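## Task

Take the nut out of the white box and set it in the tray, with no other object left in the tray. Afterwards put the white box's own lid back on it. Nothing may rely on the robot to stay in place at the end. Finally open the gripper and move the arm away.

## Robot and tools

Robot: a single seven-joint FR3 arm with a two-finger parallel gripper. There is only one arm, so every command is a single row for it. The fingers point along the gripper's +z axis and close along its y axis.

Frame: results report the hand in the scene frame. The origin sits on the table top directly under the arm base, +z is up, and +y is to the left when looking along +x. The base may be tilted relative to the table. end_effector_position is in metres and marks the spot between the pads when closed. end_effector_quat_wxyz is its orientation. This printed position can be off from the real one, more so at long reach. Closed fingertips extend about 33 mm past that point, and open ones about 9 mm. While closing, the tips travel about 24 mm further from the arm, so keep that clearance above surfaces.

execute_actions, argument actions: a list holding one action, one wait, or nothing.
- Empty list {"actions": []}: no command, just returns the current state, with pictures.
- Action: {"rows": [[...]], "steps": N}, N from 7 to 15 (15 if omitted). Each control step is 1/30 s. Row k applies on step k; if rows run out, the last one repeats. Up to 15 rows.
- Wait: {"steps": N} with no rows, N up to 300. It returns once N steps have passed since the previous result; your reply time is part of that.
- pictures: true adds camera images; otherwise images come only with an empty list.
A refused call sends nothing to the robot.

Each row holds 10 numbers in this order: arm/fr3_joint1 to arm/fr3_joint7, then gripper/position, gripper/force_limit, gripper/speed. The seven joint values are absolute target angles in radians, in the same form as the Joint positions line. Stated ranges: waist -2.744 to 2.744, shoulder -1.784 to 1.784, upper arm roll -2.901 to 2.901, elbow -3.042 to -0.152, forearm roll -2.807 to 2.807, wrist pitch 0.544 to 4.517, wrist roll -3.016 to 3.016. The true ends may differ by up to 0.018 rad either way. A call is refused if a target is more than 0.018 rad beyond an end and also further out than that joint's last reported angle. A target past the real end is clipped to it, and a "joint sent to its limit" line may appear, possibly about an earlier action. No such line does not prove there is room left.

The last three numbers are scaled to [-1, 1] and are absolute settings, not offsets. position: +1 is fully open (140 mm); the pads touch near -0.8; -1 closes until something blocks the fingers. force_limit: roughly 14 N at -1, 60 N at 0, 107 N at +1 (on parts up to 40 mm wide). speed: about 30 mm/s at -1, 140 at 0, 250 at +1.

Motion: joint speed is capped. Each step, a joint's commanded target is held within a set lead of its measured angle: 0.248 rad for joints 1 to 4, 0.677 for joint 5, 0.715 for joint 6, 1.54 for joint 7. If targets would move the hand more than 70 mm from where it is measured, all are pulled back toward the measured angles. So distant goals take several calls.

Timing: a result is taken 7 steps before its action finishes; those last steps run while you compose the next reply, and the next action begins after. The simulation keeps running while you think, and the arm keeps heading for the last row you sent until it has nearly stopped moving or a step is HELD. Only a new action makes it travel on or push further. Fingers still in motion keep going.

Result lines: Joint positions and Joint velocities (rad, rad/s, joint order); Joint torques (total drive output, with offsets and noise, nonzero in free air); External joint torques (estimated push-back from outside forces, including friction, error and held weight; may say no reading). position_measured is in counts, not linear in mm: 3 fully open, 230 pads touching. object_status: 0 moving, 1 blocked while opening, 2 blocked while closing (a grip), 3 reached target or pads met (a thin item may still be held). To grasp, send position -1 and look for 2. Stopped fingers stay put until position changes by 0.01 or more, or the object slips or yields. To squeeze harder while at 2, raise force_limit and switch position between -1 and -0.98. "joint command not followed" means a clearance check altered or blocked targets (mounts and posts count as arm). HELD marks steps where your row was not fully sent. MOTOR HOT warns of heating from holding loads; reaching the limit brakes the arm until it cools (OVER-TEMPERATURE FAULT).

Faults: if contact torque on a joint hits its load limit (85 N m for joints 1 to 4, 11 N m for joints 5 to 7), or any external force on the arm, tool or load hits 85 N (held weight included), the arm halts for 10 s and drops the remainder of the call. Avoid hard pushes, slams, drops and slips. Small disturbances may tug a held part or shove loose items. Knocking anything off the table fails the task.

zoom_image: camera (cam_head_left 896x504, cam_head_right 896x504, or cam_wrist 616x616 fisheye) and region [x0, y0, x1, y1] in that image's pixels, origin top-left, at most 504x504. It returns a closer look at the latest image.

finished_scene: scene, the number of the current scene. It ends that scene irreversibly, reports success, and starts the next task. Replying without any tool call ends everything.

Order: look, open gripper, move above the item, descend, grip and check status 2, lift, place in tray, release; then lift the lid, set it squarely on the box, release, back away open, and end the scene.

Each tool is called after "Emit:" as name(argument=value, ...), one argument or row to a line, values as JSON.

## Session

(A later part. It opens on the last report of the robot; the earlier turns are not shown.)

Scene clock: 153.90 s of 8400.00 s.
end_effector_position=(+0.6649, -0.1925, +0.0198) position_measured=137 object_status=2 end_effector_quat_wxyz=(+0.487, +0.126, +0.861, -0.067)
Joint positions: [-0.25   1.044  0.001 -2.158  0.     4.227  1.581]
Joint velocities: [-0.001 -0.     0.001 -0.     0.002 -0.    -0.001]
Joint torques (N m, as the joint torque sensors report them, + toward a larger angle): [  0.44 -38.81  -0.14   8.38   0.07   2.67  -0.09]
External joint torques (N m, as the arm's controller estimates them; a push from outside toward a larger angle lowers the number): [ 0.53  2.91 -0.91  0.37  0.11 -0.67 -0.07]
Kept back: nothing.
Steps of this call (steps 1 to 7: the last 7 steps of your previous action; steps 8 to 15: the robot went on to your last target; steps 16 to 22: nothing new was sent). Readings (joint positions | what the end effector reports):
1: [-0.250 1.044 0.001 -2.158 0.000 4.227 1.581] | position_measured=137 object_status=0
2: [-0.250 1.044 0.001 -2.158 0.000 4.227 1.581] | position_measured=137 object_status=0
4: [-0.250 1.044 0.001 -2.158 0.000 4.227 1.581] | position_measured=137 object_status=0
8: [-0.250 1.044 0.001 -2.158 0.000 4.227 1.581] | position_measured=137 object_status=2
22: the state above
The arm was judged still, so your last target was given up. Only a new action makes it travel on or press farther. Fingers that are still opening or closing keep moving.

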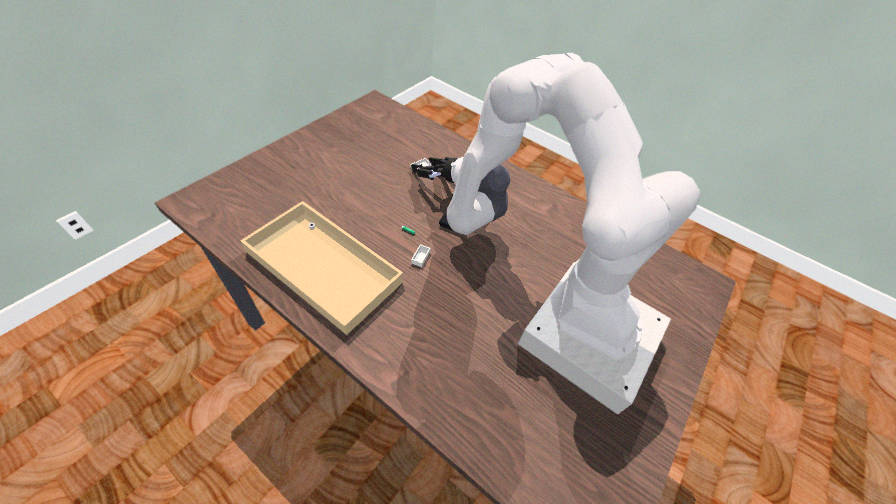

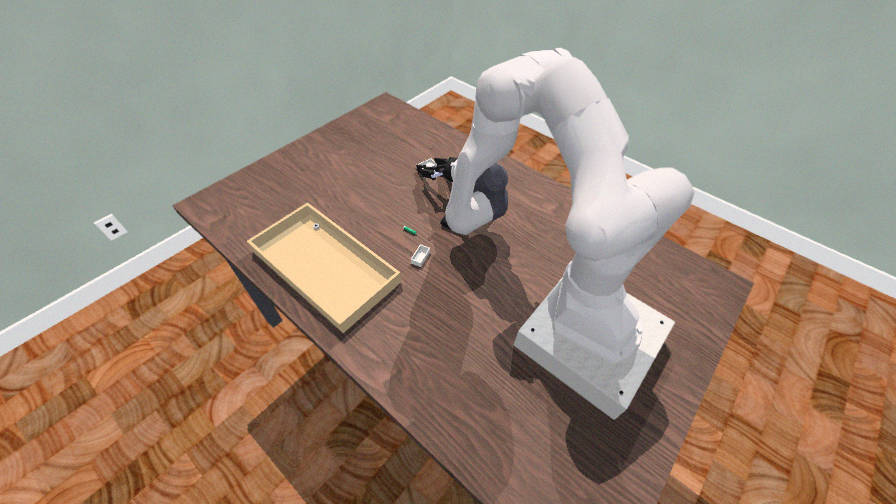

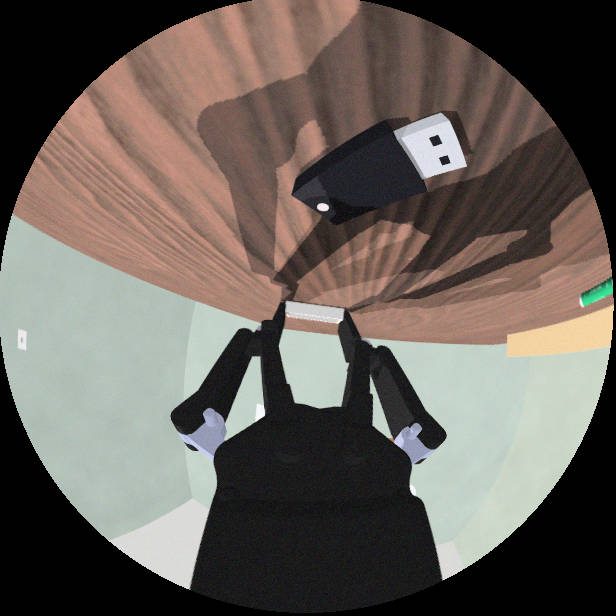

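Emit:
execute_actions(
  actions=[
    {"rows":[[-0.25,1.0,0,-2.16,0,4.222,1.582,-1,0,0],[-0.25,0.95,0,-2.16,0,4.22,1.582,-1,0,0],[-0.25,0.85,0,-2.16,0,4.22,1.582,-1,0,0],[-0.25,0.7,0,-2.15,0,4.22,1.582,-1,0,0],[-0.25,0.5,0,-2.1,0,4.2,1.582,-1,0,0],[-0.25,0.25,0,-2.0,0,4.0,1.582,-1,0,0]]},
  ],
)

Emit:
execute_actions(
  actions=[
    {"rows":[[-0.25,0.25,0,-2.0,0,3.0,1.582,-1,0,0],[-0.25,0.25,0,-2.0,0,3.0,1.582,-1,0,0],[-0.25,0.25,0,-2.0,0,3.0,1.582,-1,0,0],[-0.25,0.25,0,-2.0,0,3.0,1.582,-1,0,0],[-0.25,0.25,0,-2.0,0,3.0,1.582,-1,0,0],[-0.25,0.25,0,-2.0,0,3.0,1.582,-1,0,0],[-0.25,0.25,0,-2.0,0,3.0,1.582,-1,0,0],[-0.25,0.25,0,-1.9,0,1.48,1.582,-1,0,0]]},
  ],
)

Emit:
execute_actions(
  actions=[
    {"steps":75},
  ],
)

Emit:
execute_actions(
  actions=[
    {"rows":[[-0.25,0.4,0,-1.8,0,1.48,1.582,-1,0,0],[-0.25,0.5,0,-1.75,0,1.48,1.582,-1,0,0],[-0.25,0.6,0,-1.7,0,1.48,1.582,-1,0,0],[-0.25,0.7,0,-1.63,0,1.48,1.582,-1,0,0],[-0.25,0.776,0,-1.6,0,1.476,1.582,-1,0,0]]},
  ],
)

Emit:
execute_actions(
  actions=[
    {"steps":30},
  ],
  pictures=true,
)

Scene clock: 155.30 s of 8400.00 s.
end_effector_position=(+0.7276, -0.2106, +0.1364) position_measured=137 object_status=2 end_effector_quat_wxyz=(+0.552, +0.120, +0.822, -0.076)
Joint positions: [-0.25   0.886  0.001 -2.122  0.     4.188  1.581]
Joint velocities: [ 0.    -0.713 -0.001  0.388  0.001 -0.311 -0.001]
Joint torques (N m, as the joint torque sensors report them, + toward a larger angle): [  1.21 -41.87  -0.09   8.69   0.24   3.07  -0.15]
External joint torques (N m, as the arm's controller estimates them; a push from outside toward a larger angle lowers the number): [ 1.25 -0.65 -0.85 -1.16  0.15 -0.25 -0.13]
Steps of this call (steps 1 to 34: nothing new was sent; steps 35 to 42: the first 8 steps of this action). Readings (joint positions | what the end effector reports):
35: [-0.250 1.039 0.001 -2.160 0.000 4.226 1.581] | position_measured=137 object_status=2
36: [-0.250 1.025 0.001 -2.164 0.000 4.223 1.581] | position_measured=137 object_status=2
38: [-0.250 0.978 0.001 -2.165 0.000 4.222 1.581] | position_measured=137 object_status=2
42: the state above

Scene clock: 155.80 s of 8400.00 s.
end_effector_position=(+0.8039, -0.2321, +0.4489) position_measured=137 object_status=2 end_effector_quat_wxyz=(+0.511, +0.124, +0.848, -0.071)
Joint positions: [-0.25   0.265  0.001 -1.973  0.     3.32   1.581]
Joint velocities: [ 0.001 -0.423  0.     0.604 -0.001 -1.685  0.   ]
Joint torques (N m, as the joint torque sensors report them, + toward a larger angle): [  0.58 -15.36  -0.5    8.27   0.73   0.33  -0.15]
External joint torques (N m, as the arm's controller estimates them; a push from outside toward a larger angle lowers the number): [ 0.98 -1.5  -0.3  -0.01  0.15 -0.72 -0.13]
Steps of this call (steps 1 to 7: the last 7 steps of your previous action; steps 8 to 15: the first 8 steps of this action). Readings (joint positions | what the end effector reports):
8: [-0.250 0.668 0.001 -2.051 0.000 4.032 1.581] | position_measured=137 object_status=2
9: [-0.250 0.606 0.001 -2.042 0.000 3.902 1.581] | position_measured=137 object_status=2
11: [-0.250 0.461 0.001 -2.020 0.000 3.651 1.581] | position_measured=137 object_status=2
15: the state above

Scene clock: 158.30 s of 8400.00 s.
end_effector_position=(+0.3800, -0.1096, +0.2493) position_measured=137 object_status=2 end_effector_quat_wxyz=(-0.324, +0.138, +0.935, +0.043)
Joint positions: [-0.25   0.249  0.001 -1.902  0.     1.483  1.581]
Joint velocities: [ 0.001  0.001  0.001 -0.     0.    -0.001 -0.   ]
Joint torques (N m, as the joint torque sensors report them, + toward a larger angle): [  0.98 -36.32  -0.58  20.51   0.75   0.02   0.  ]
External joint torques (N m, as the arm's controller estimates them; a push from outside toward a larger angle lowers the number): [ 1.01  0.94 -0.8  -0.79  0.06 -0.37 -0.01]
Kept back: nothing.
Steps of this call (steps 1 to 7: the last 7 steps of your previous action; steps 8 to 75: the robot went on to your last target). Readings (joint positions | what the end effector reports):
1: [-0.250 0.255 0.001 -1.957 0.000 3.269 1.581] | position_measured=137 object_status=2
2: [-0.250 0.249 0.001 -1.948 0.000 3.224 1.581] | position_measured=137 object_status=2
4: [-0.250 0.244 0.001 -1.936 0.000 3.141 1.581] | position_measured=137 object_status=2
8: [-0.250 0.244 0.001 -1.924 0.000 2.981 1.581] | position_measured=137 object_status=2
75: the state above
The arm was judged still, so your last target was given up. Only a new action makes it travel on or press farther. Fingers that are still opening or closing keep moving.

Scene clock: 158.57 s of 8400.00 s.
end_effector_position=(+0.4080, -0.1180, +0.1244) position_measured=137 object_status=2 end_effector_quat_wxyz=(-0.400, +0.133, +0.905, +0.054)
Joint positions: [-0.25   0.68   0.001 -1.635  0.     1.482  1.581]
Joint velocities: [ 0.     1.432 -0.001  0.356 -0.     0.    -0.   ]
Joint torques (N m, as the joint torque sensors report them, + toward a larger angle): [  0.34 -60.05  -0.52  21.67   0.64  -1.07   0.01]
External joint torques (N m, as the arm's controller estimates them; a push from outside toward a larger angle lowers the number): [ 0.31  2.   -1.25 -0.02  0.07 -0.08 -0.01]
Steps of this call (steps 1 to 8: the first 8 steps of this action). Readings (joint positions | what the end effector reports):
1: [-0.250 0.270 0.001 -1.875 0.000 1.478 1.581] | position_measured=137 object_status=2
2: [-0.250 0.319 0.001 -1.829 0.000 1.479 1.581] | position_measured=137 object_status=2
4: [-0.250 0.447 0.001 -1.742 0.000 1.480 1.581] | position_measured=137 object_status=2
8: the state above

Scene clock: 159.57 s of 8400.00 s.
end_effector_position=(+0.3946, -0.1142, +0.0900) position_measured=137 object_status=2 end_effector_quat_wxyz=(-0.430, +0.132, +0.891, +0.058)
Joint positions: [-0.25   0.776  0.001 -1.602  0.     1.478  1.581]
Joint velocities: [-0.    -0.001  0.    -0.001  0.001 -0.    -0.001]
Joint torques (N m, as the joint torque sensors report them, + toward a larger angle): [  0.17 -47.42  -1.03  18.36   0.59  -0.65   0.01]
External joint torques (N m, as the arm's controller estimates them; a push from outside toward a larger angle lowers the number): [ 0.37  0.76 -1.56 -0.14  0.02 -0.24 -0.01]
Kept back: nothing.
Steps of this call (steps 1 to 7: the last 7 steps of your previous action; steps 8 to 30: the robot went on to your last target). Readings (joint positions | what the end effector reports):
1: [-0.250 0.722 0.001 -1.627 0.000 1.482 1.581] | position_measured=137 object_status=2
2: [-0.250 0.752 0.001 -1.624 0.000 1.481 1.581] | position_measured=137 object_status=2
4: [-0.250 0.781 0.001 -1.620 0.000 1.479 1.581] | position_measured=137 object_status=2
8: [-0.250 0.783 0.001 -1.608 0.000 1.478 1.581] | position_measured=137 object_status=2
30: the state above
The arm was judged still, so your last target was given up. Only a new action makes it travel on or press farther. Fingers that are still opening or closing keep moving.

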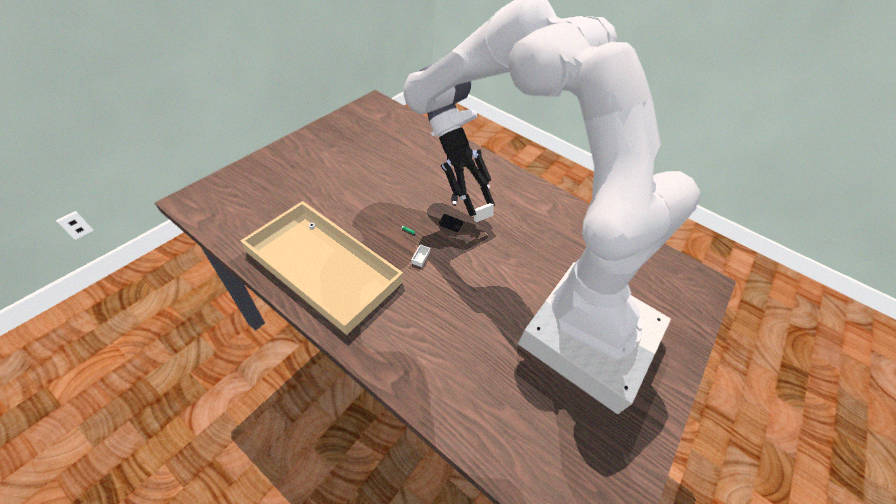

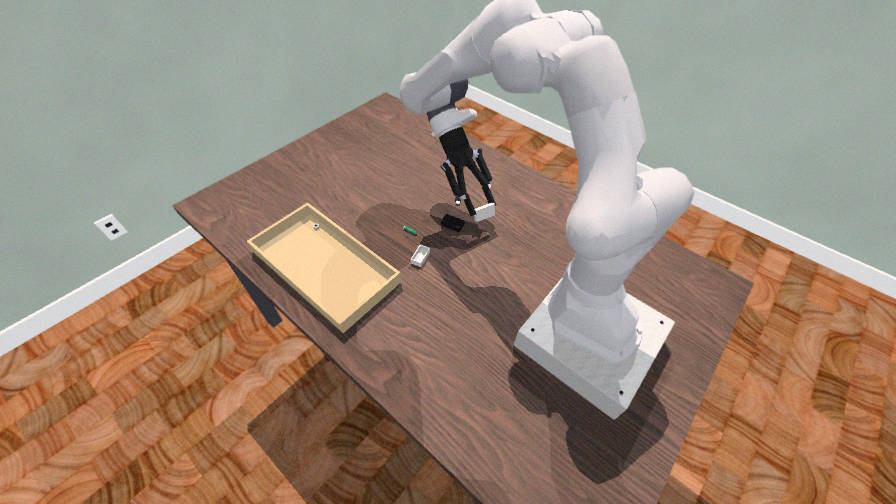

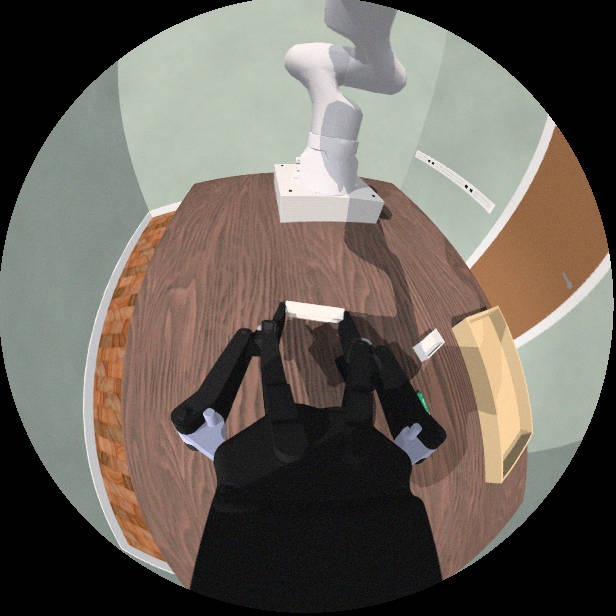

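Emit:
execute_actions(
  actions=[
    {"rows":[[-0.25,0.8,0,-1.592,0,1.48,1.582,-1,0,0],[-0.25,0.82,0,-1.585,0,1.48,1.582,-1,0,0],[-0.25,0.84,0,-1.578,0,1.48,1.582,-1,0,0],[-0.25,0.865,0,-1.57,0,1.485,1.582,-1,0,0]]},
  ],
)

Emit:
execute_actions(
  actions=[
    {"steps":20},
  ],
  pictures=true,
)

Emit:
zoom_image(
  camera="cam_head_left",
  region=[420,140,560,260],
)

Scene clock: 160.17 s of 8400.00 s.
end_effector_position=(+0.3801, -0.1101, +0.0580) position_measured=137 object_status=2 end_effector_quat_wxyz=(-0.455, +0.130, +0.879, +0.062)
Joint positions: [-0.25   0.861  0.001 -1.576  0.     1.481  1.581]
Joint velocities: [ 0.001  0.181 -0.001  0.001 -0.001 -0.     0.   ]
Joint torques (N m, as the joint torque sensors report them, + toward a larger angle): [  0.23 -54.61   0.48  20.02   0.61   0.06  -0.02]
External joint torques (N m, as the arm's controller estimates them; a push from outside toward a larger angle lowers the number): [ 0.28  2.61 -0.28 -1.77  0.01  0.44 -0.05]
Steps of this call (steps 1 to 10: nothing new was sent; steps 11 to 18: the first 8 steps of this action). Readings (joint positions | what the end effector reports):
11: [-0.250 0.779 0.001 -1.599 0.000 1.478 1.581] | position_measured=137 object_status=2
12: [-0.250 0.786 0.001 -1.593 0.000 1.478 1.581] | position_measured=137 object_status=2
14: [-0.250 0.813 0.001 -1.580 0.000 1.479 1.581] | position_measured=137 object_status=2
18: the state above

Scene clock: 160.83 s of 8400.00 s.
end_effector_position=(+0.3805, -0.1102, +0.0561) position_measured=137 object_status=2 end_effector_quat_wxyz=(-0.455, +0.130, +0.879, +0.062)
Joint positions: [-0.25   0.866  0.001 -1.572  0.     1.483  1.581]
Joint velocities: [-0.     0.001  0.    -0.001  0.     0.     0.001]
Joint torques (N m, as the joint torque sensors report them, + toward a larger angle): [  0.64 -49.13  -0.2   17.67   0.68  -0.14   0.03]
External joint torques (N m, as the arm's controller estimates them; a push from outside toward a larger angle lowers the number): [ 0.68 -0.29 -0.91  0.08  0.14  0.44  0.01]
Kept back: nothing.
Steps of this call (steps 1 to 7: the last 7 steps of your previous action; steps 8 to 15: the robot went on to your last target; steps 16 to 20: nothing new was sent). Readings (joint positions | what the end effector reports):
1: [-0.250 0.866 0.001 -1.576 0.000 1.481 1.581] | position_measured=137 object_status=2
2: [-0.250 0.867 0.001 -1.576 0.000 1.481 1.581] | position_measured=137 object_status=2
4: [-0.250 0.868 0.001 -1.575 0.000 1.482 1.581] | position_measured=137 object_status=2
8: [-0.250 0.867 0.001 -1.572 0.000 1.482 1.581] | position_measured=137 object_status=2
20: the state above
The arm was judged still, so your last target was given up. Only a new action makes it travel on or press farther. Fingers that are still opening or closing keep moving.

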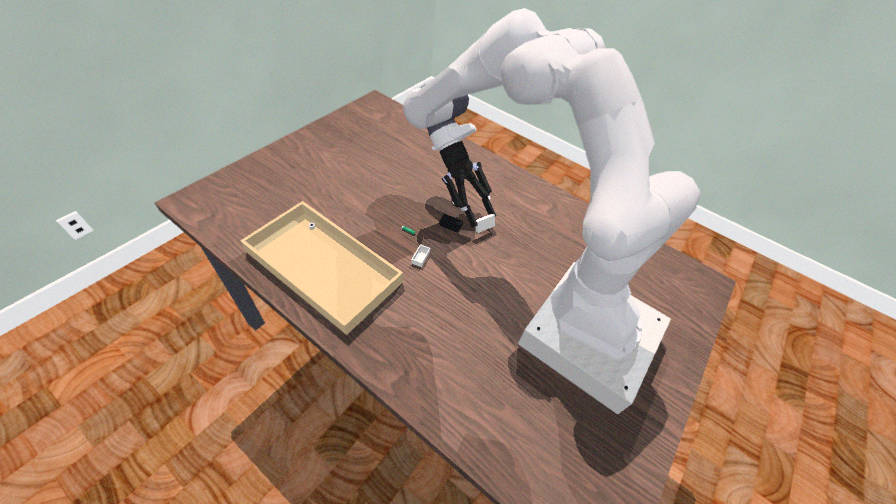

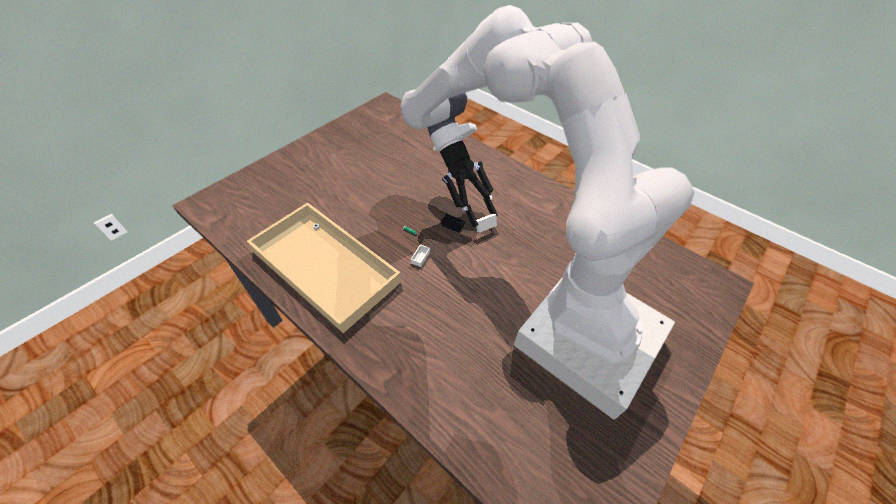

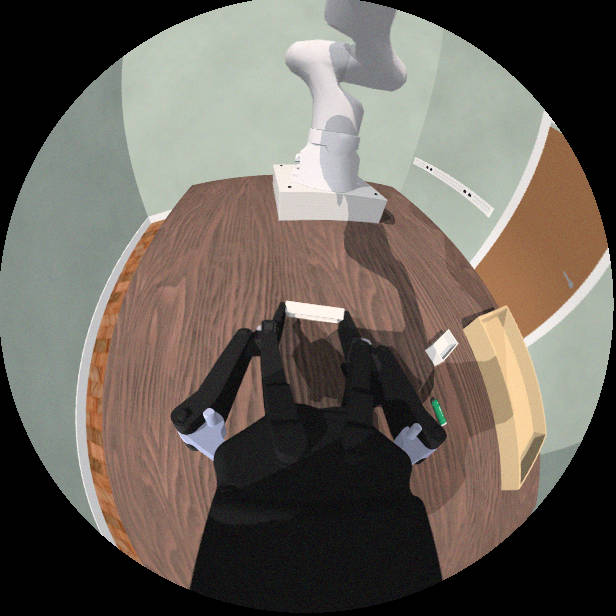

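Region (420, 140, 560, 260) of cam_head_left's 896x504 image, scaled by 3.600, with more detail than that image has; it fills the top 432 rows of this view, and the rest is white.

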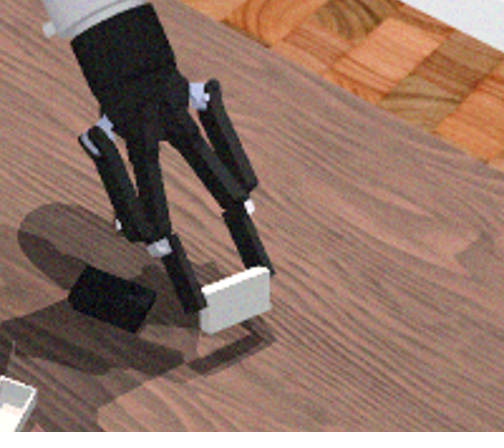

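Emit:
execute_actions(
  actions=[
    {"rows":[[-0.25,0.875,0,-1.57,0,1.48,1.582,-1,0,0],[-0.25,0.875,0,-1.57,0,1.48,1.582,-1,0,0],[-0.25,0.875,0,-1.57,0,1.48,1.582,-1,0,0],[-0.25,0.887,0,-1.57,0,1.48,1.582,-1,0,0]]},
  ],
)

Emit:
execute_actions(
  actions=[
    {"steps":14},
  ],
  pictures=true,
)

Emit:
zoom_image(
  camera="cam_head_left",
  region=[420,140,560,260],
)

Scene clock: 161.43 s of 8400.00 s.
end_effector_position=(+0.3749, -0.1086, +0.0491) position_measured=137 object_status=2 end_effector_quat_wxyz=(-0.462, +0.129, +0.875, +0.063)
Joint positions: [-0.25   0.885  0.001 -1.571  0.     1.482  1.581]
Joint velocities: [-0.001  0.051 -0.001 -0.     0.002 -0.     0.   ]
Joint torques (N m, as the joint torque sensors report them, + toward a larger angle): [  0.87 -50.7   -0.2   16.53   0.61  -1.     0.04]
External joint torques (N m, as the arm's controller estimates them; a push from outside toward a larger angle lowers the number): [ 1.11  0.47 -0.8  -1.94  0.07 -0.42  0.01]
Steps of this call (steps 1 to 10: nothing new was sent; steps 11 to 18: the first 8 steps of this action). Readings (joint positions | what the end effector reports):
11: [-0.250 0.867 0.001 -1.572 0.000 1.483 1.581] | position_measured=137 object_status=2
12: [-0.250 0.868 0.001 -1.571 0.000 1.483 1.581] | position_measured=137 object_status=2
14: [-0.250 0.872 0.001 -1.571 0.000 1.483 1.581] | position_measured=137 object_status=2
18: the state above

Scene clock: 161.90 s of 8400.00 s.
end_effector_position=(+0.3742, -0.1084, +0.0483) position_measured=137 object_status=2 end_effector_quat_wxyz=(-0.463, +0.129, +0.875, +0.063)
Joint positions: [-0.25   0.887  0.001 -1.571  0.     1.482  1.581]
Joint velocities: [-0.001 -0.     0.    -0.    -0.002  0.     0.   ]
Joint torques (N m, as the joint torque sensors report them, + toward a larger angle): [  1.05 -47.42  -0.52  16.72   0.61  -1.06   0.  ]
External joint torques (N m, as the arm's controller estimates them; a push from outside toward a larger angle lowers the number): [ 1.2   1.5  -1.15 -0.59  0.1  -0.41 -0.02]
Kept back: nothing.
Steps of this call (steps 1 to 7: the last 7 steps of your previous action; steps 8 to 14: the robot went on to your last target). Readings (joint positions | what the end effector reports):
1: [-0.250 0.886 0.001 -1.571 0.000 1.482 1.581] | position_measured=137 object_status=2
2: [-0.250 0.886 0.001 -1.571 0.000 1.482 1.581] | position_measured=137 object_status=2
4: [-0.250 0.887 0.001 -1.571 0.000 1.482 1.581] | position_measured=137 object_status=2
8: [-0.250 0.887 0.001 -1.571 0.000 1.482 1.581] | position_measured=137 object_status=2
14: the state above

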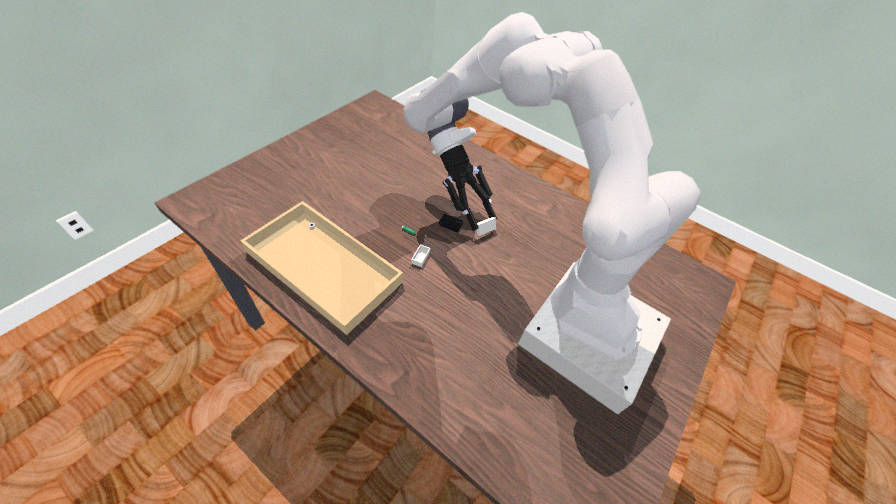

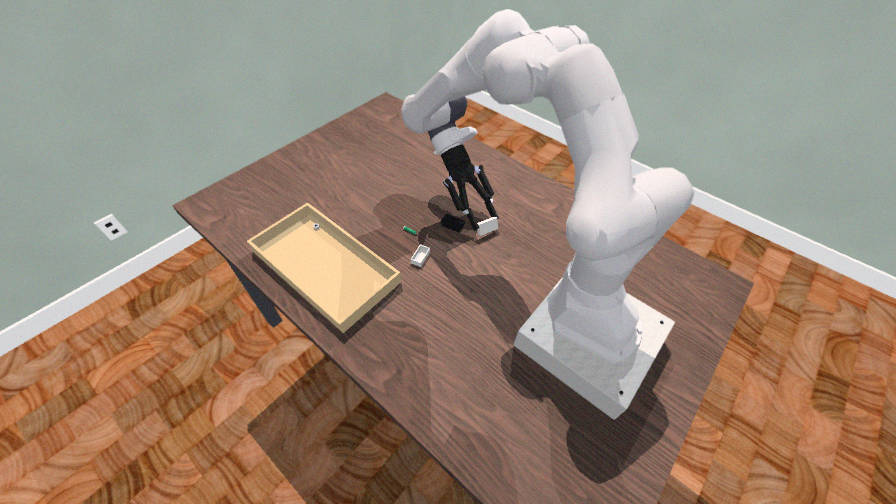

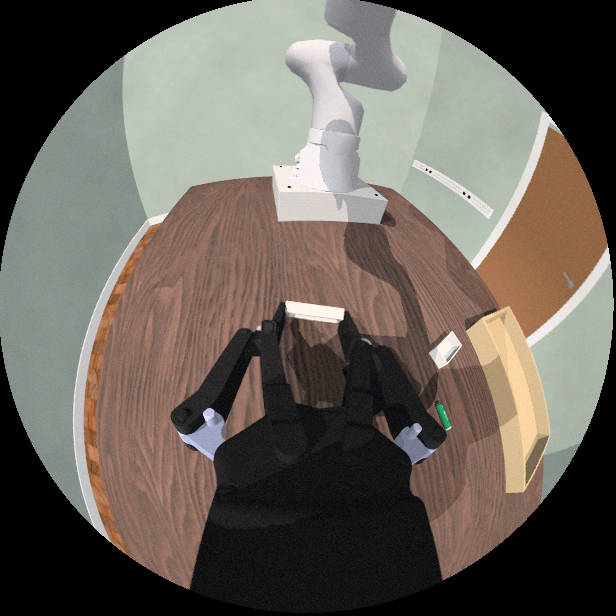

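Region (420, 140, 560, 260) of cam_head_left's 896x504 image, scaled by 3.600, with more detail than that image has; it fills the top 432 rows of this view, and the rest is white.

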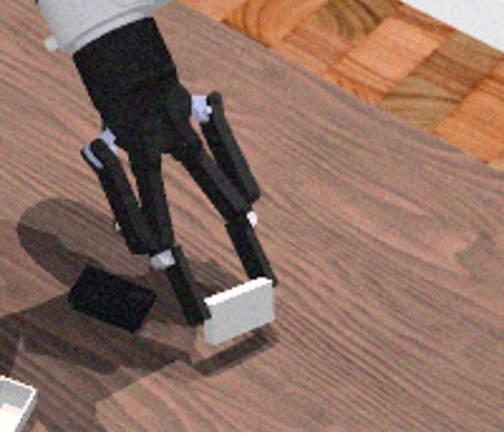

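Emit:
execute_actions(
  actions=[
    {"rows":[[-0.25,0.895,0,-1.567,0,1.478,1.582,-1,0,0],[-0.25,0.895,0,-1.567,0,1.478,1.582,-1,0,0],[-0.25,0.895,0,-1.567,0,1.478,1.582,-1,0,0],[-0.25,0.895,0,-1.567,0,1.478,1.582,-1,0,0],[-0.25,0.895,0,-1.567,0,1.478,1.582,-1,0,0],[-0.25,0.895,0,-1.567,0,1.478,1.582,-1,0,0],[-0.25,0.895,0,-1.567,0,1.478,1.582,0.3,-0.3,0]]},
  ],
)

Emit:
execute_actions(
  actions=[
    {"steps":25},
  ],
  pictures=true,
)

Emit:
zoom_image(
  camera="cam_head_left",
  region=[420,140,560,260],
)

Scene clock: 162.47 s of 8400.00 s.
end_effector_position=(+0.3720, -0.1078, +0.0459) position_measured=137 object_status=0 end_effector_quat_wxyz=(-0.466, +0.129, +0.873, +0.063)
Joint positions: [-0.25   0.894  0.001 -1.569  0.     1.481  1.581]
Joint velocities: [ 0.001  0.004  0.001  0.001 -0.002 -0.003 -0.   ]
Joint torques (N m, as the joint torque sensors report them, + toward a larger angle): [  0.76 -48.28   0.    17.27   0.48  -1.     0.02]
External joint torques (N m, as the arm's controller estimates them; a push from outside toward a larger angle lowers the number): [ 0.72  1.18 -0.8  -0.29 -0.05 -0.33  0.  ]
Steps of this call (steps 1 to 9: the robot went on to your last target; steps 10 to 17: the first 8 steps of this action). Readings (joint positions | what the end effector reports):
10: [-0.250 0.887 0.001 -1.570 0.000 1.482 1.581] | position_measured=137 object_status=2
11: [-0.250 0.889 0.001 -1.569 0.000 1.482 1.581] | position_measured=137 object_status=2
13: [-0.250 0.891 0.001 -1.569 0.000 1.482 1.581] | position_measured=137 object_status=2
17: the state above

Scene clock: 163.30 s of 8400.00 s.
end_effector_position=(+0.3720, -0.1078, +0.0460) position_measured=91 object_status=3 end_effector_quat_wxyz=(-0.466, +0.129, +0.873, +0.063)
Joint positions: [-0.25   0.894  0.001 -1.569  0.     1.48   1.581]
Joint velocities: [-0.    -0.001  0.    -0.001 -0.     0.     0.001]
Joint torques (N m, as the joint torque sensors report them, + toward a larger angle): [  0.1  -47.56   0.33  17.68   0.55  -0.99   0.11]
External joint torques (N m, as the arm's controller estimates them; a push from outside toward a larger angle lowers the number): [ 0.18  1.48 -0.37  0.41  0.04 -0.32  0.08]
Kept back: nothing.
Steps of this call (steps 1 to 7: the last 7 steps of your previous action; steps 8 to 15: the robot went on to your last target; steps 16 to 25: nothing new was sent). Readings (joint positions | what the end effector reports):
1: [-0.250 0.894 0.001 -1.569 0.000 1.481 1.581] | position_measured=124 object_status=0
2: [-0.250 0.894 0.001 -1.569 0.000 1.481 1.581] | position_measured=116 object_status=0
4: [-0.250 0.894 0.001 -1.569 0.000 1.481 1.581] | position_measured=101 object_status=0
8: [-0.250 0.894 0.001 -1.569 0.000 1.481 1.581] | position_measured=91 object_status=0
25: the state above
The arm was judged still, so your last target was given up. Only a new action makes it travel on or press farther. Fingers that are still opening or closing keep moving.

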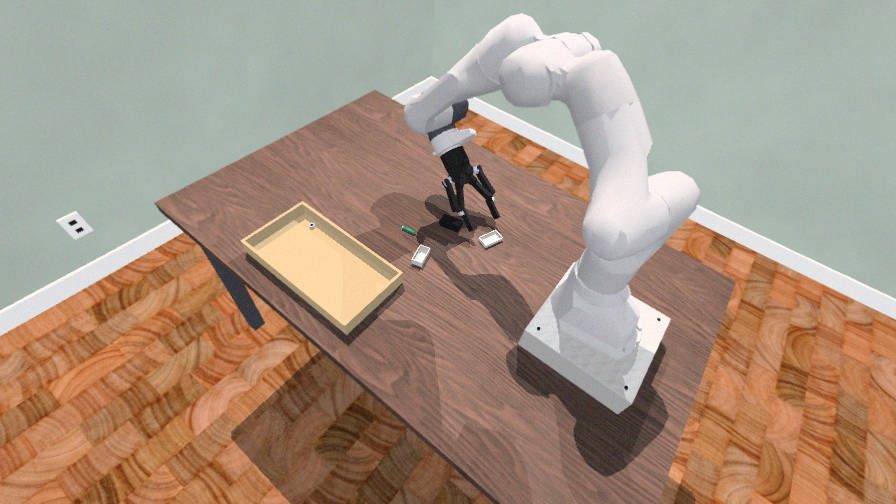

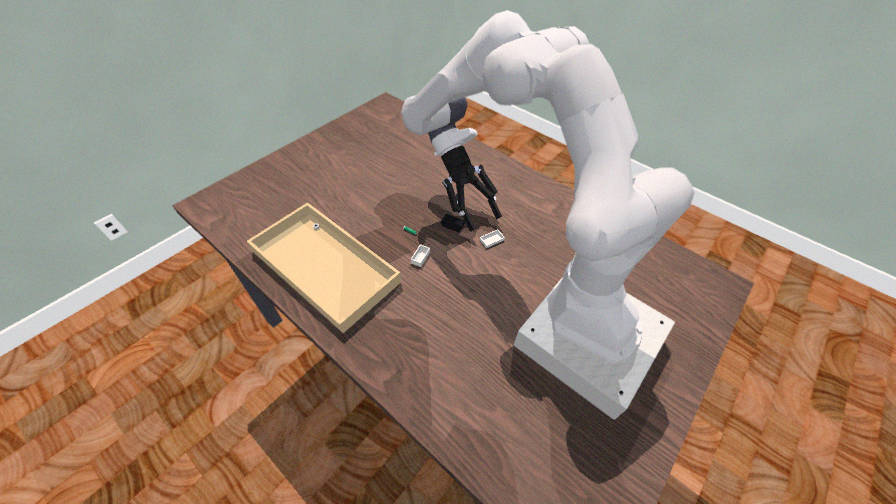

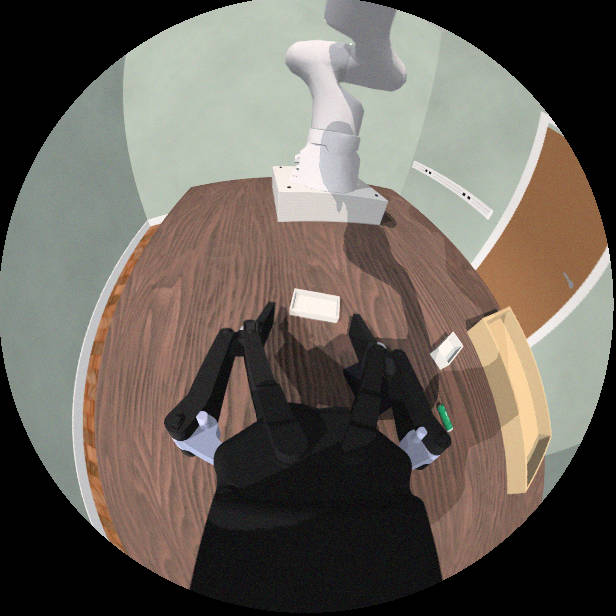

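Region (420, 140, 560, 260) of cam_head_left's 896x504 image, scaled by 3.600, with more detail than that image has; it fills the top 432 rows of this view, and the rest is white.

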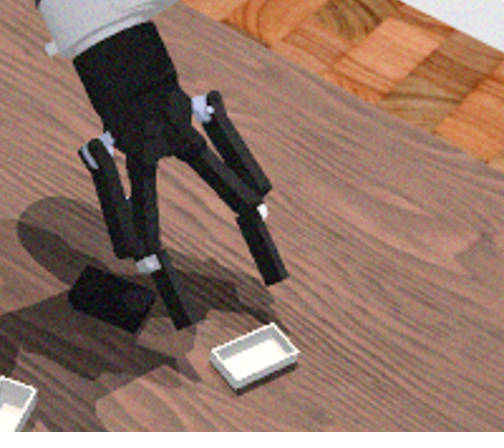

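Emit:
execute_actions(
  actions=[
    {"rows":[[-0.25,0.905,0,-1.567,0,1.478,1.582,0.3,-0.3,0],[-0.25,0.915,0,-1.567,0,1.478,1.582,0.3,-0.3,0],[-0.25,0.925,0,-1.567,0,1.478,1.582,0.3,-0.3,0],[-0.25,0.935,0,-1.567,0,1.478,1.582,0.3,-0.3,0],[-0.25,0.948,0,-1.567,0,1.478,1.582,0.3,-0.3,0]]},
  ],
)

Emit:
execute_actions(
  actions=[
    {"steps":20},
  ],
  pictures=true,
)

Emit:
zoom_image(
  camera="cam_head_left",
  region=[420,140,560,260],
)

Scene clock: 164.93 s of 8400.00 s.
end_effector_position=(+0.3553, -0.1030, +0.0278) position_measured=91 object_status=3 end_effector_quat_wxyz=(-0.487, +0.127, +0.862, +0.066)
Joint positions: [-0.25   0.942  0.001 -1.567  0.     1.48   1.581]
Joint velocities: [-0.     0.156  0.    -0.024 -0.    -0.006 -0.001]
Joint torques (N m, as the joint torque sensors report them, + toward a larger angle): [  0.49 -53.1    0.74  16.45   0.61  -0.92   0.01]
External joint torques (N m, as the arm's controller estimates them; a push from outside toward a larger angle lowers the number): [ 0.66  1.49  0.03 -2.81  0.08 -0.26 -0.01]
Steps of this call (steps 1 to 41: nothing new was sent; steps 42 to 49: the first 8 steps of this action). Readings (joint positions | what the end effector reports):
42: [-0.250 0.895 0.001 -1.568 0.000 1.480 1.581] | position_measured=91 object_status=3
43: [-0.250 0.898 0.001 -1.567 0.000 1.480 1.581] | position_measured=91 object_status=3
45: [-0.250 0.910 0.001 -1.566 0.000 1.480 1.581] | position_measured=91 object_status=3
49: the state above

Scene clock: 165.60 s of 8400.00 s.
end_effector_position=(+0.3523, -0.1021, +0.0252) position_measured=91 object_status=3 end_effector_quat_wxyz=(-0.490, +0.127, +0.860, +0.067)
Joint positions: [-0.25   0.95   0.001 -1.568  0.     1.48   1.581]
Joint velocities: [ 0.001 -0.001 -0.002 -0.    -0.    -0.    -0.   ]
Joint torques (N m, as the joint torque sensors report them, + toward a larger angle): [  0.7  -48.94   0.12  16.17   0.57  -1.02  -0.06]
External joint torques (N m, as the arm's controller estimates them; a push from outside toward a larger angle lowers the number): [ 0.76  0.04 -0.61 -0.21  0.1  -0.17 -0.08]
Kept back: nothing.
Steps of this call (steps 1 to 7: the last 7 steps of your previous action; steps 8 to 15: the robot went on to your last target; steps 16 to 20: nothing new was sent). Readings (joint positions | what the end effector reports):
1: [-0.250 0.947 0.001 -1.568 0.000 1.480 1.581] | position_measured=91 object_status=3
2: [-0.250 0.949 0.001 -1.568 0.000 1.480 1.581] | position_measured=91 object_status=3
4: [-0.250 0.950 0.001 -1.568 0.000 1.480 1.581] | position_measured=91 object_status=3
8: [-0.250 0.950 0.001 -1.568 0.000 1.480 1.581] | position_measured=91 object_status=3
20: the state above
The arm was judged still, so your last target was given up. Only a new action makes it travel on or press farther. Fingers that are still opening or closing keep moving.

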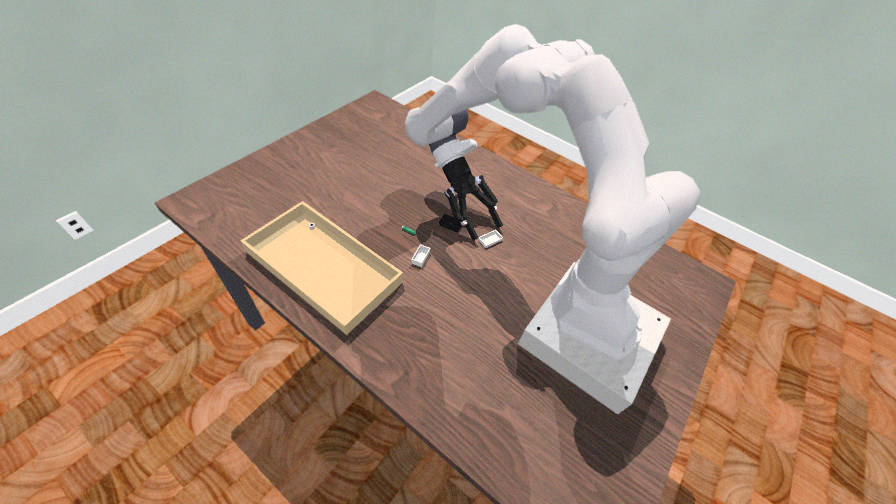

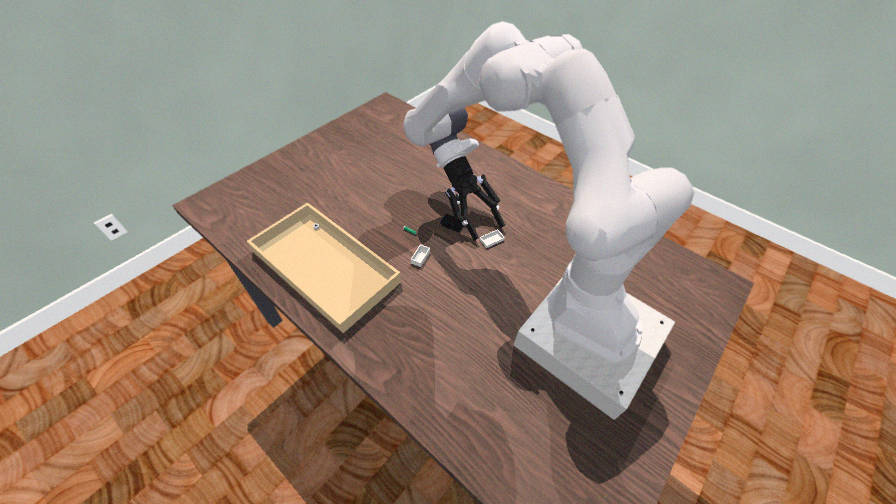

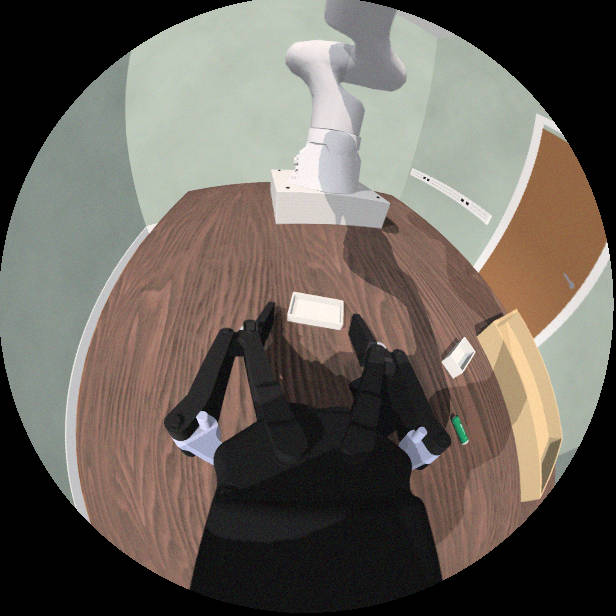

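Region (420, 140, 560, 260) of cam_head_left's 896x504 image, scaled by 3.600, with more detail than that image has; it fills the top 432 rows of this view, and the rest is white.

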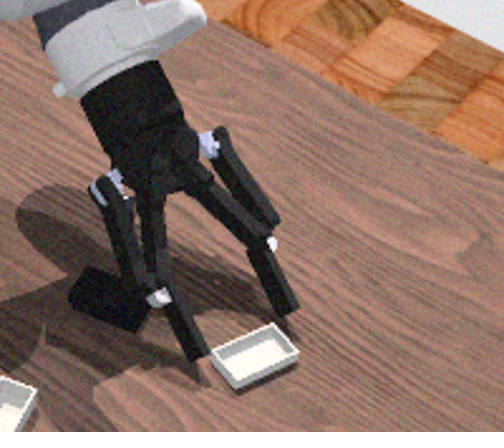

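Emit:
execute_actions(
  actions=[
    {"rows":[[-0.25,0.958,0,-1.567,0,1.478,1.582,0.3,-0.3,0],[-0.25,0.958,0,-1.567,0,1.478,1.582,0.3,-0.3,0],[-0.25,0.958,0,-1.567,0,1.478,1.582,0.3,-0.3,0],[-0.25,0.958,0,-1.567,0,1.478,1.582,0.3,-0.3,0],[-0.25,0.958,0,-1.567,0,1.478,1.582,-1,-0.2,0]]},
  ],
)

Emit:
execute_actions(
  actions=[
    {"steps":25},
  ],
  pictures=true,
)

Emit:
zoom_image(
  camera="cam_head_left",
  region=[420,140,560,260],
)

Scene clock: 166.23 s of 8400.00 s.
end_effector_position=(+0.3506, -0.1016, +0.0259) position_measured=112 object_status=0 end_effector_quat_wxyz=(-0.494, +0.127, +0.858, +0.067)
Joint positions: [-0.25   0.952  0.001 -1.566  0.     1.473  1.581]
Joint velocities: [-0.    -0.004  0.     0.003 -0.    -0.04  -0.001]
Joint torques (N m, as the joint torque sensors report them, + toward a larger angle): [  0.62 -44.03  -0.34  14.42   0.52   0.81   0.05]
External joint torques (N m, as the arm's controller estimates them; a push from outside toward a larger angle lowers the number): [ 0.75  4.52 -1.03 -1.72  0.05  1.65  0.03]
Steps of this call (steps 1 to 11: nothing new was sent; steps 12 to 19: the first 8 steps of this action). Readings (joint positions | what the end effector reports):
12: [-0.250 0.950 0.001 -1.568 0.000 1.480 1.581] | position_measured=91 object_status=3
13: [-0.250 0.951 0.001 -1.568 0.000 1.480 1.581] | position_measured=91 object_status=3
15: [-0.250 0.953 0.001 -1.567 0.000 1.479 1.581] | position_measured=91 object_status=3
19: the state above

Scene clock: 167.07 s of 8400.00 s.
end_effector_position=(+0.3501, -0.1015, +0.0268) position_measured=139 object_status=2 end_effector_quat_wxyz=(-0.495, +0.127, +0.857, +0.067)
Joint positions: [-0.25   0.952  0.001 -1.566  0.     1.47   1.581]
Joint velocities: [-0.001 -0.001  0.     0.     0.    -0.001  0.   ]
Joint torques (N m, as the joint torque sensors report them, + toward a larger angle): [  0.19 -43.32  -0.38  13.55   0.55   0.39  -0.01]
External joint torques (N m, as the arm's controller estimates them; a push from outside toward a larger angle lowers the number): [ 0.29  5.54 -1.09 -2.72  0.08  1.29 -0.03]
Kept back: nothing.
Steps of this call (steps 1 to 7: the last 7 steps of your previous action; steps 8 to 15: the robot went on to your last target; steps 16 to 25: nothing new was sent). Readings (joint positions | what the end effector reports):
1: [-0.250 0.952 0.001 -1.566 0.000 1.472 1.581] | position_measured=119 object_status=0
2: [-0.250 0.952 0.001 -1.566 0.000 1.471 1.581] | position_measured=127 object_status=0
4: [-0.250 0.952 0.001 -1.566 0.000 1.470 1.581] | position_measured=139 object_status=0
8: [-0.250 0.952 0.001 -1.566 0.000 1.470 1.581] | position_measured=139 object_status=0
25: the state above
The arm was judged still, so your last target was given up. Only a new action makes it travel on or press farther. Fingers that are still opening or closing keep moving.

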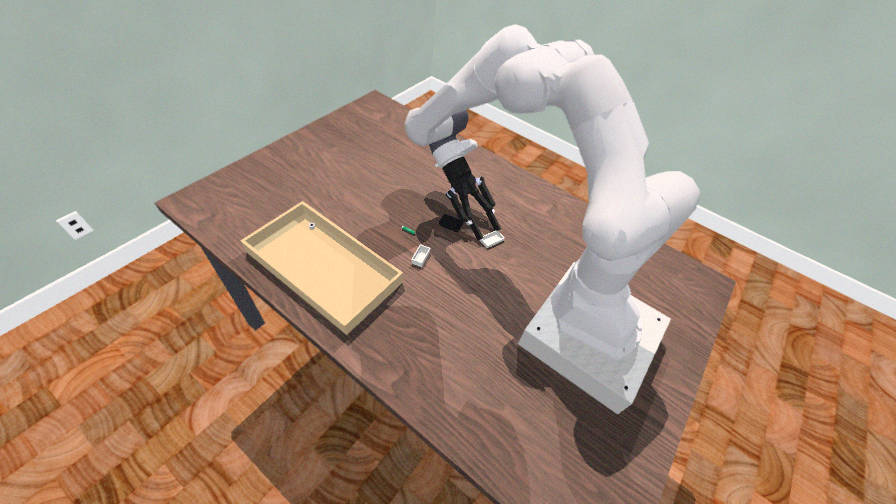

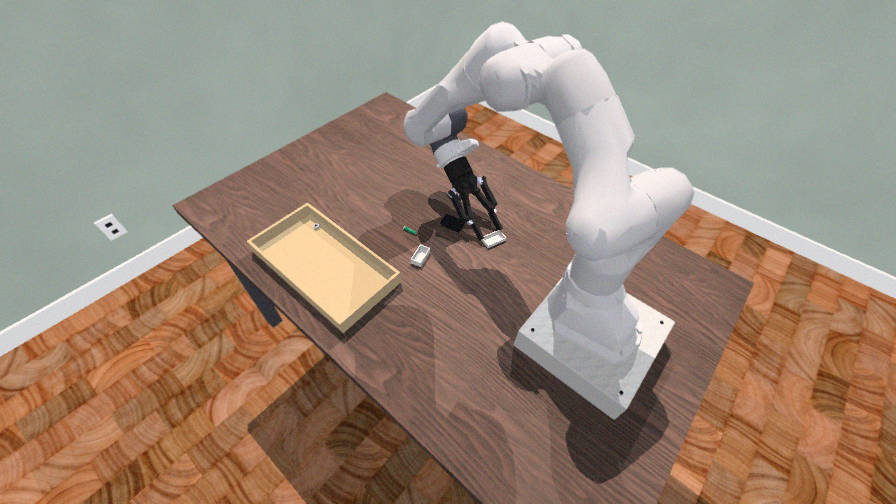

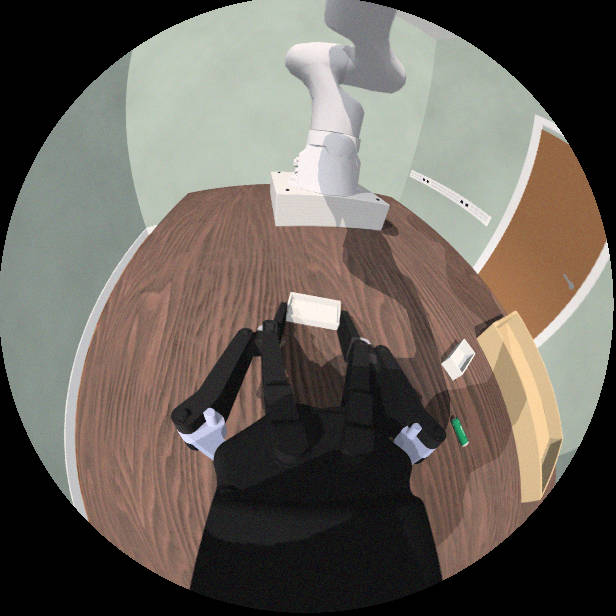

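Region (420, 140, 560, 260) of cam_head_left's 896x504 image, scaled by 3.600, with more detail than that image has; it fills the top 432 rows of this view, and the rest is white.

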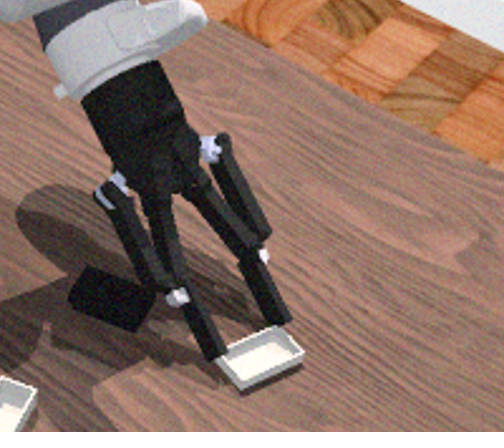

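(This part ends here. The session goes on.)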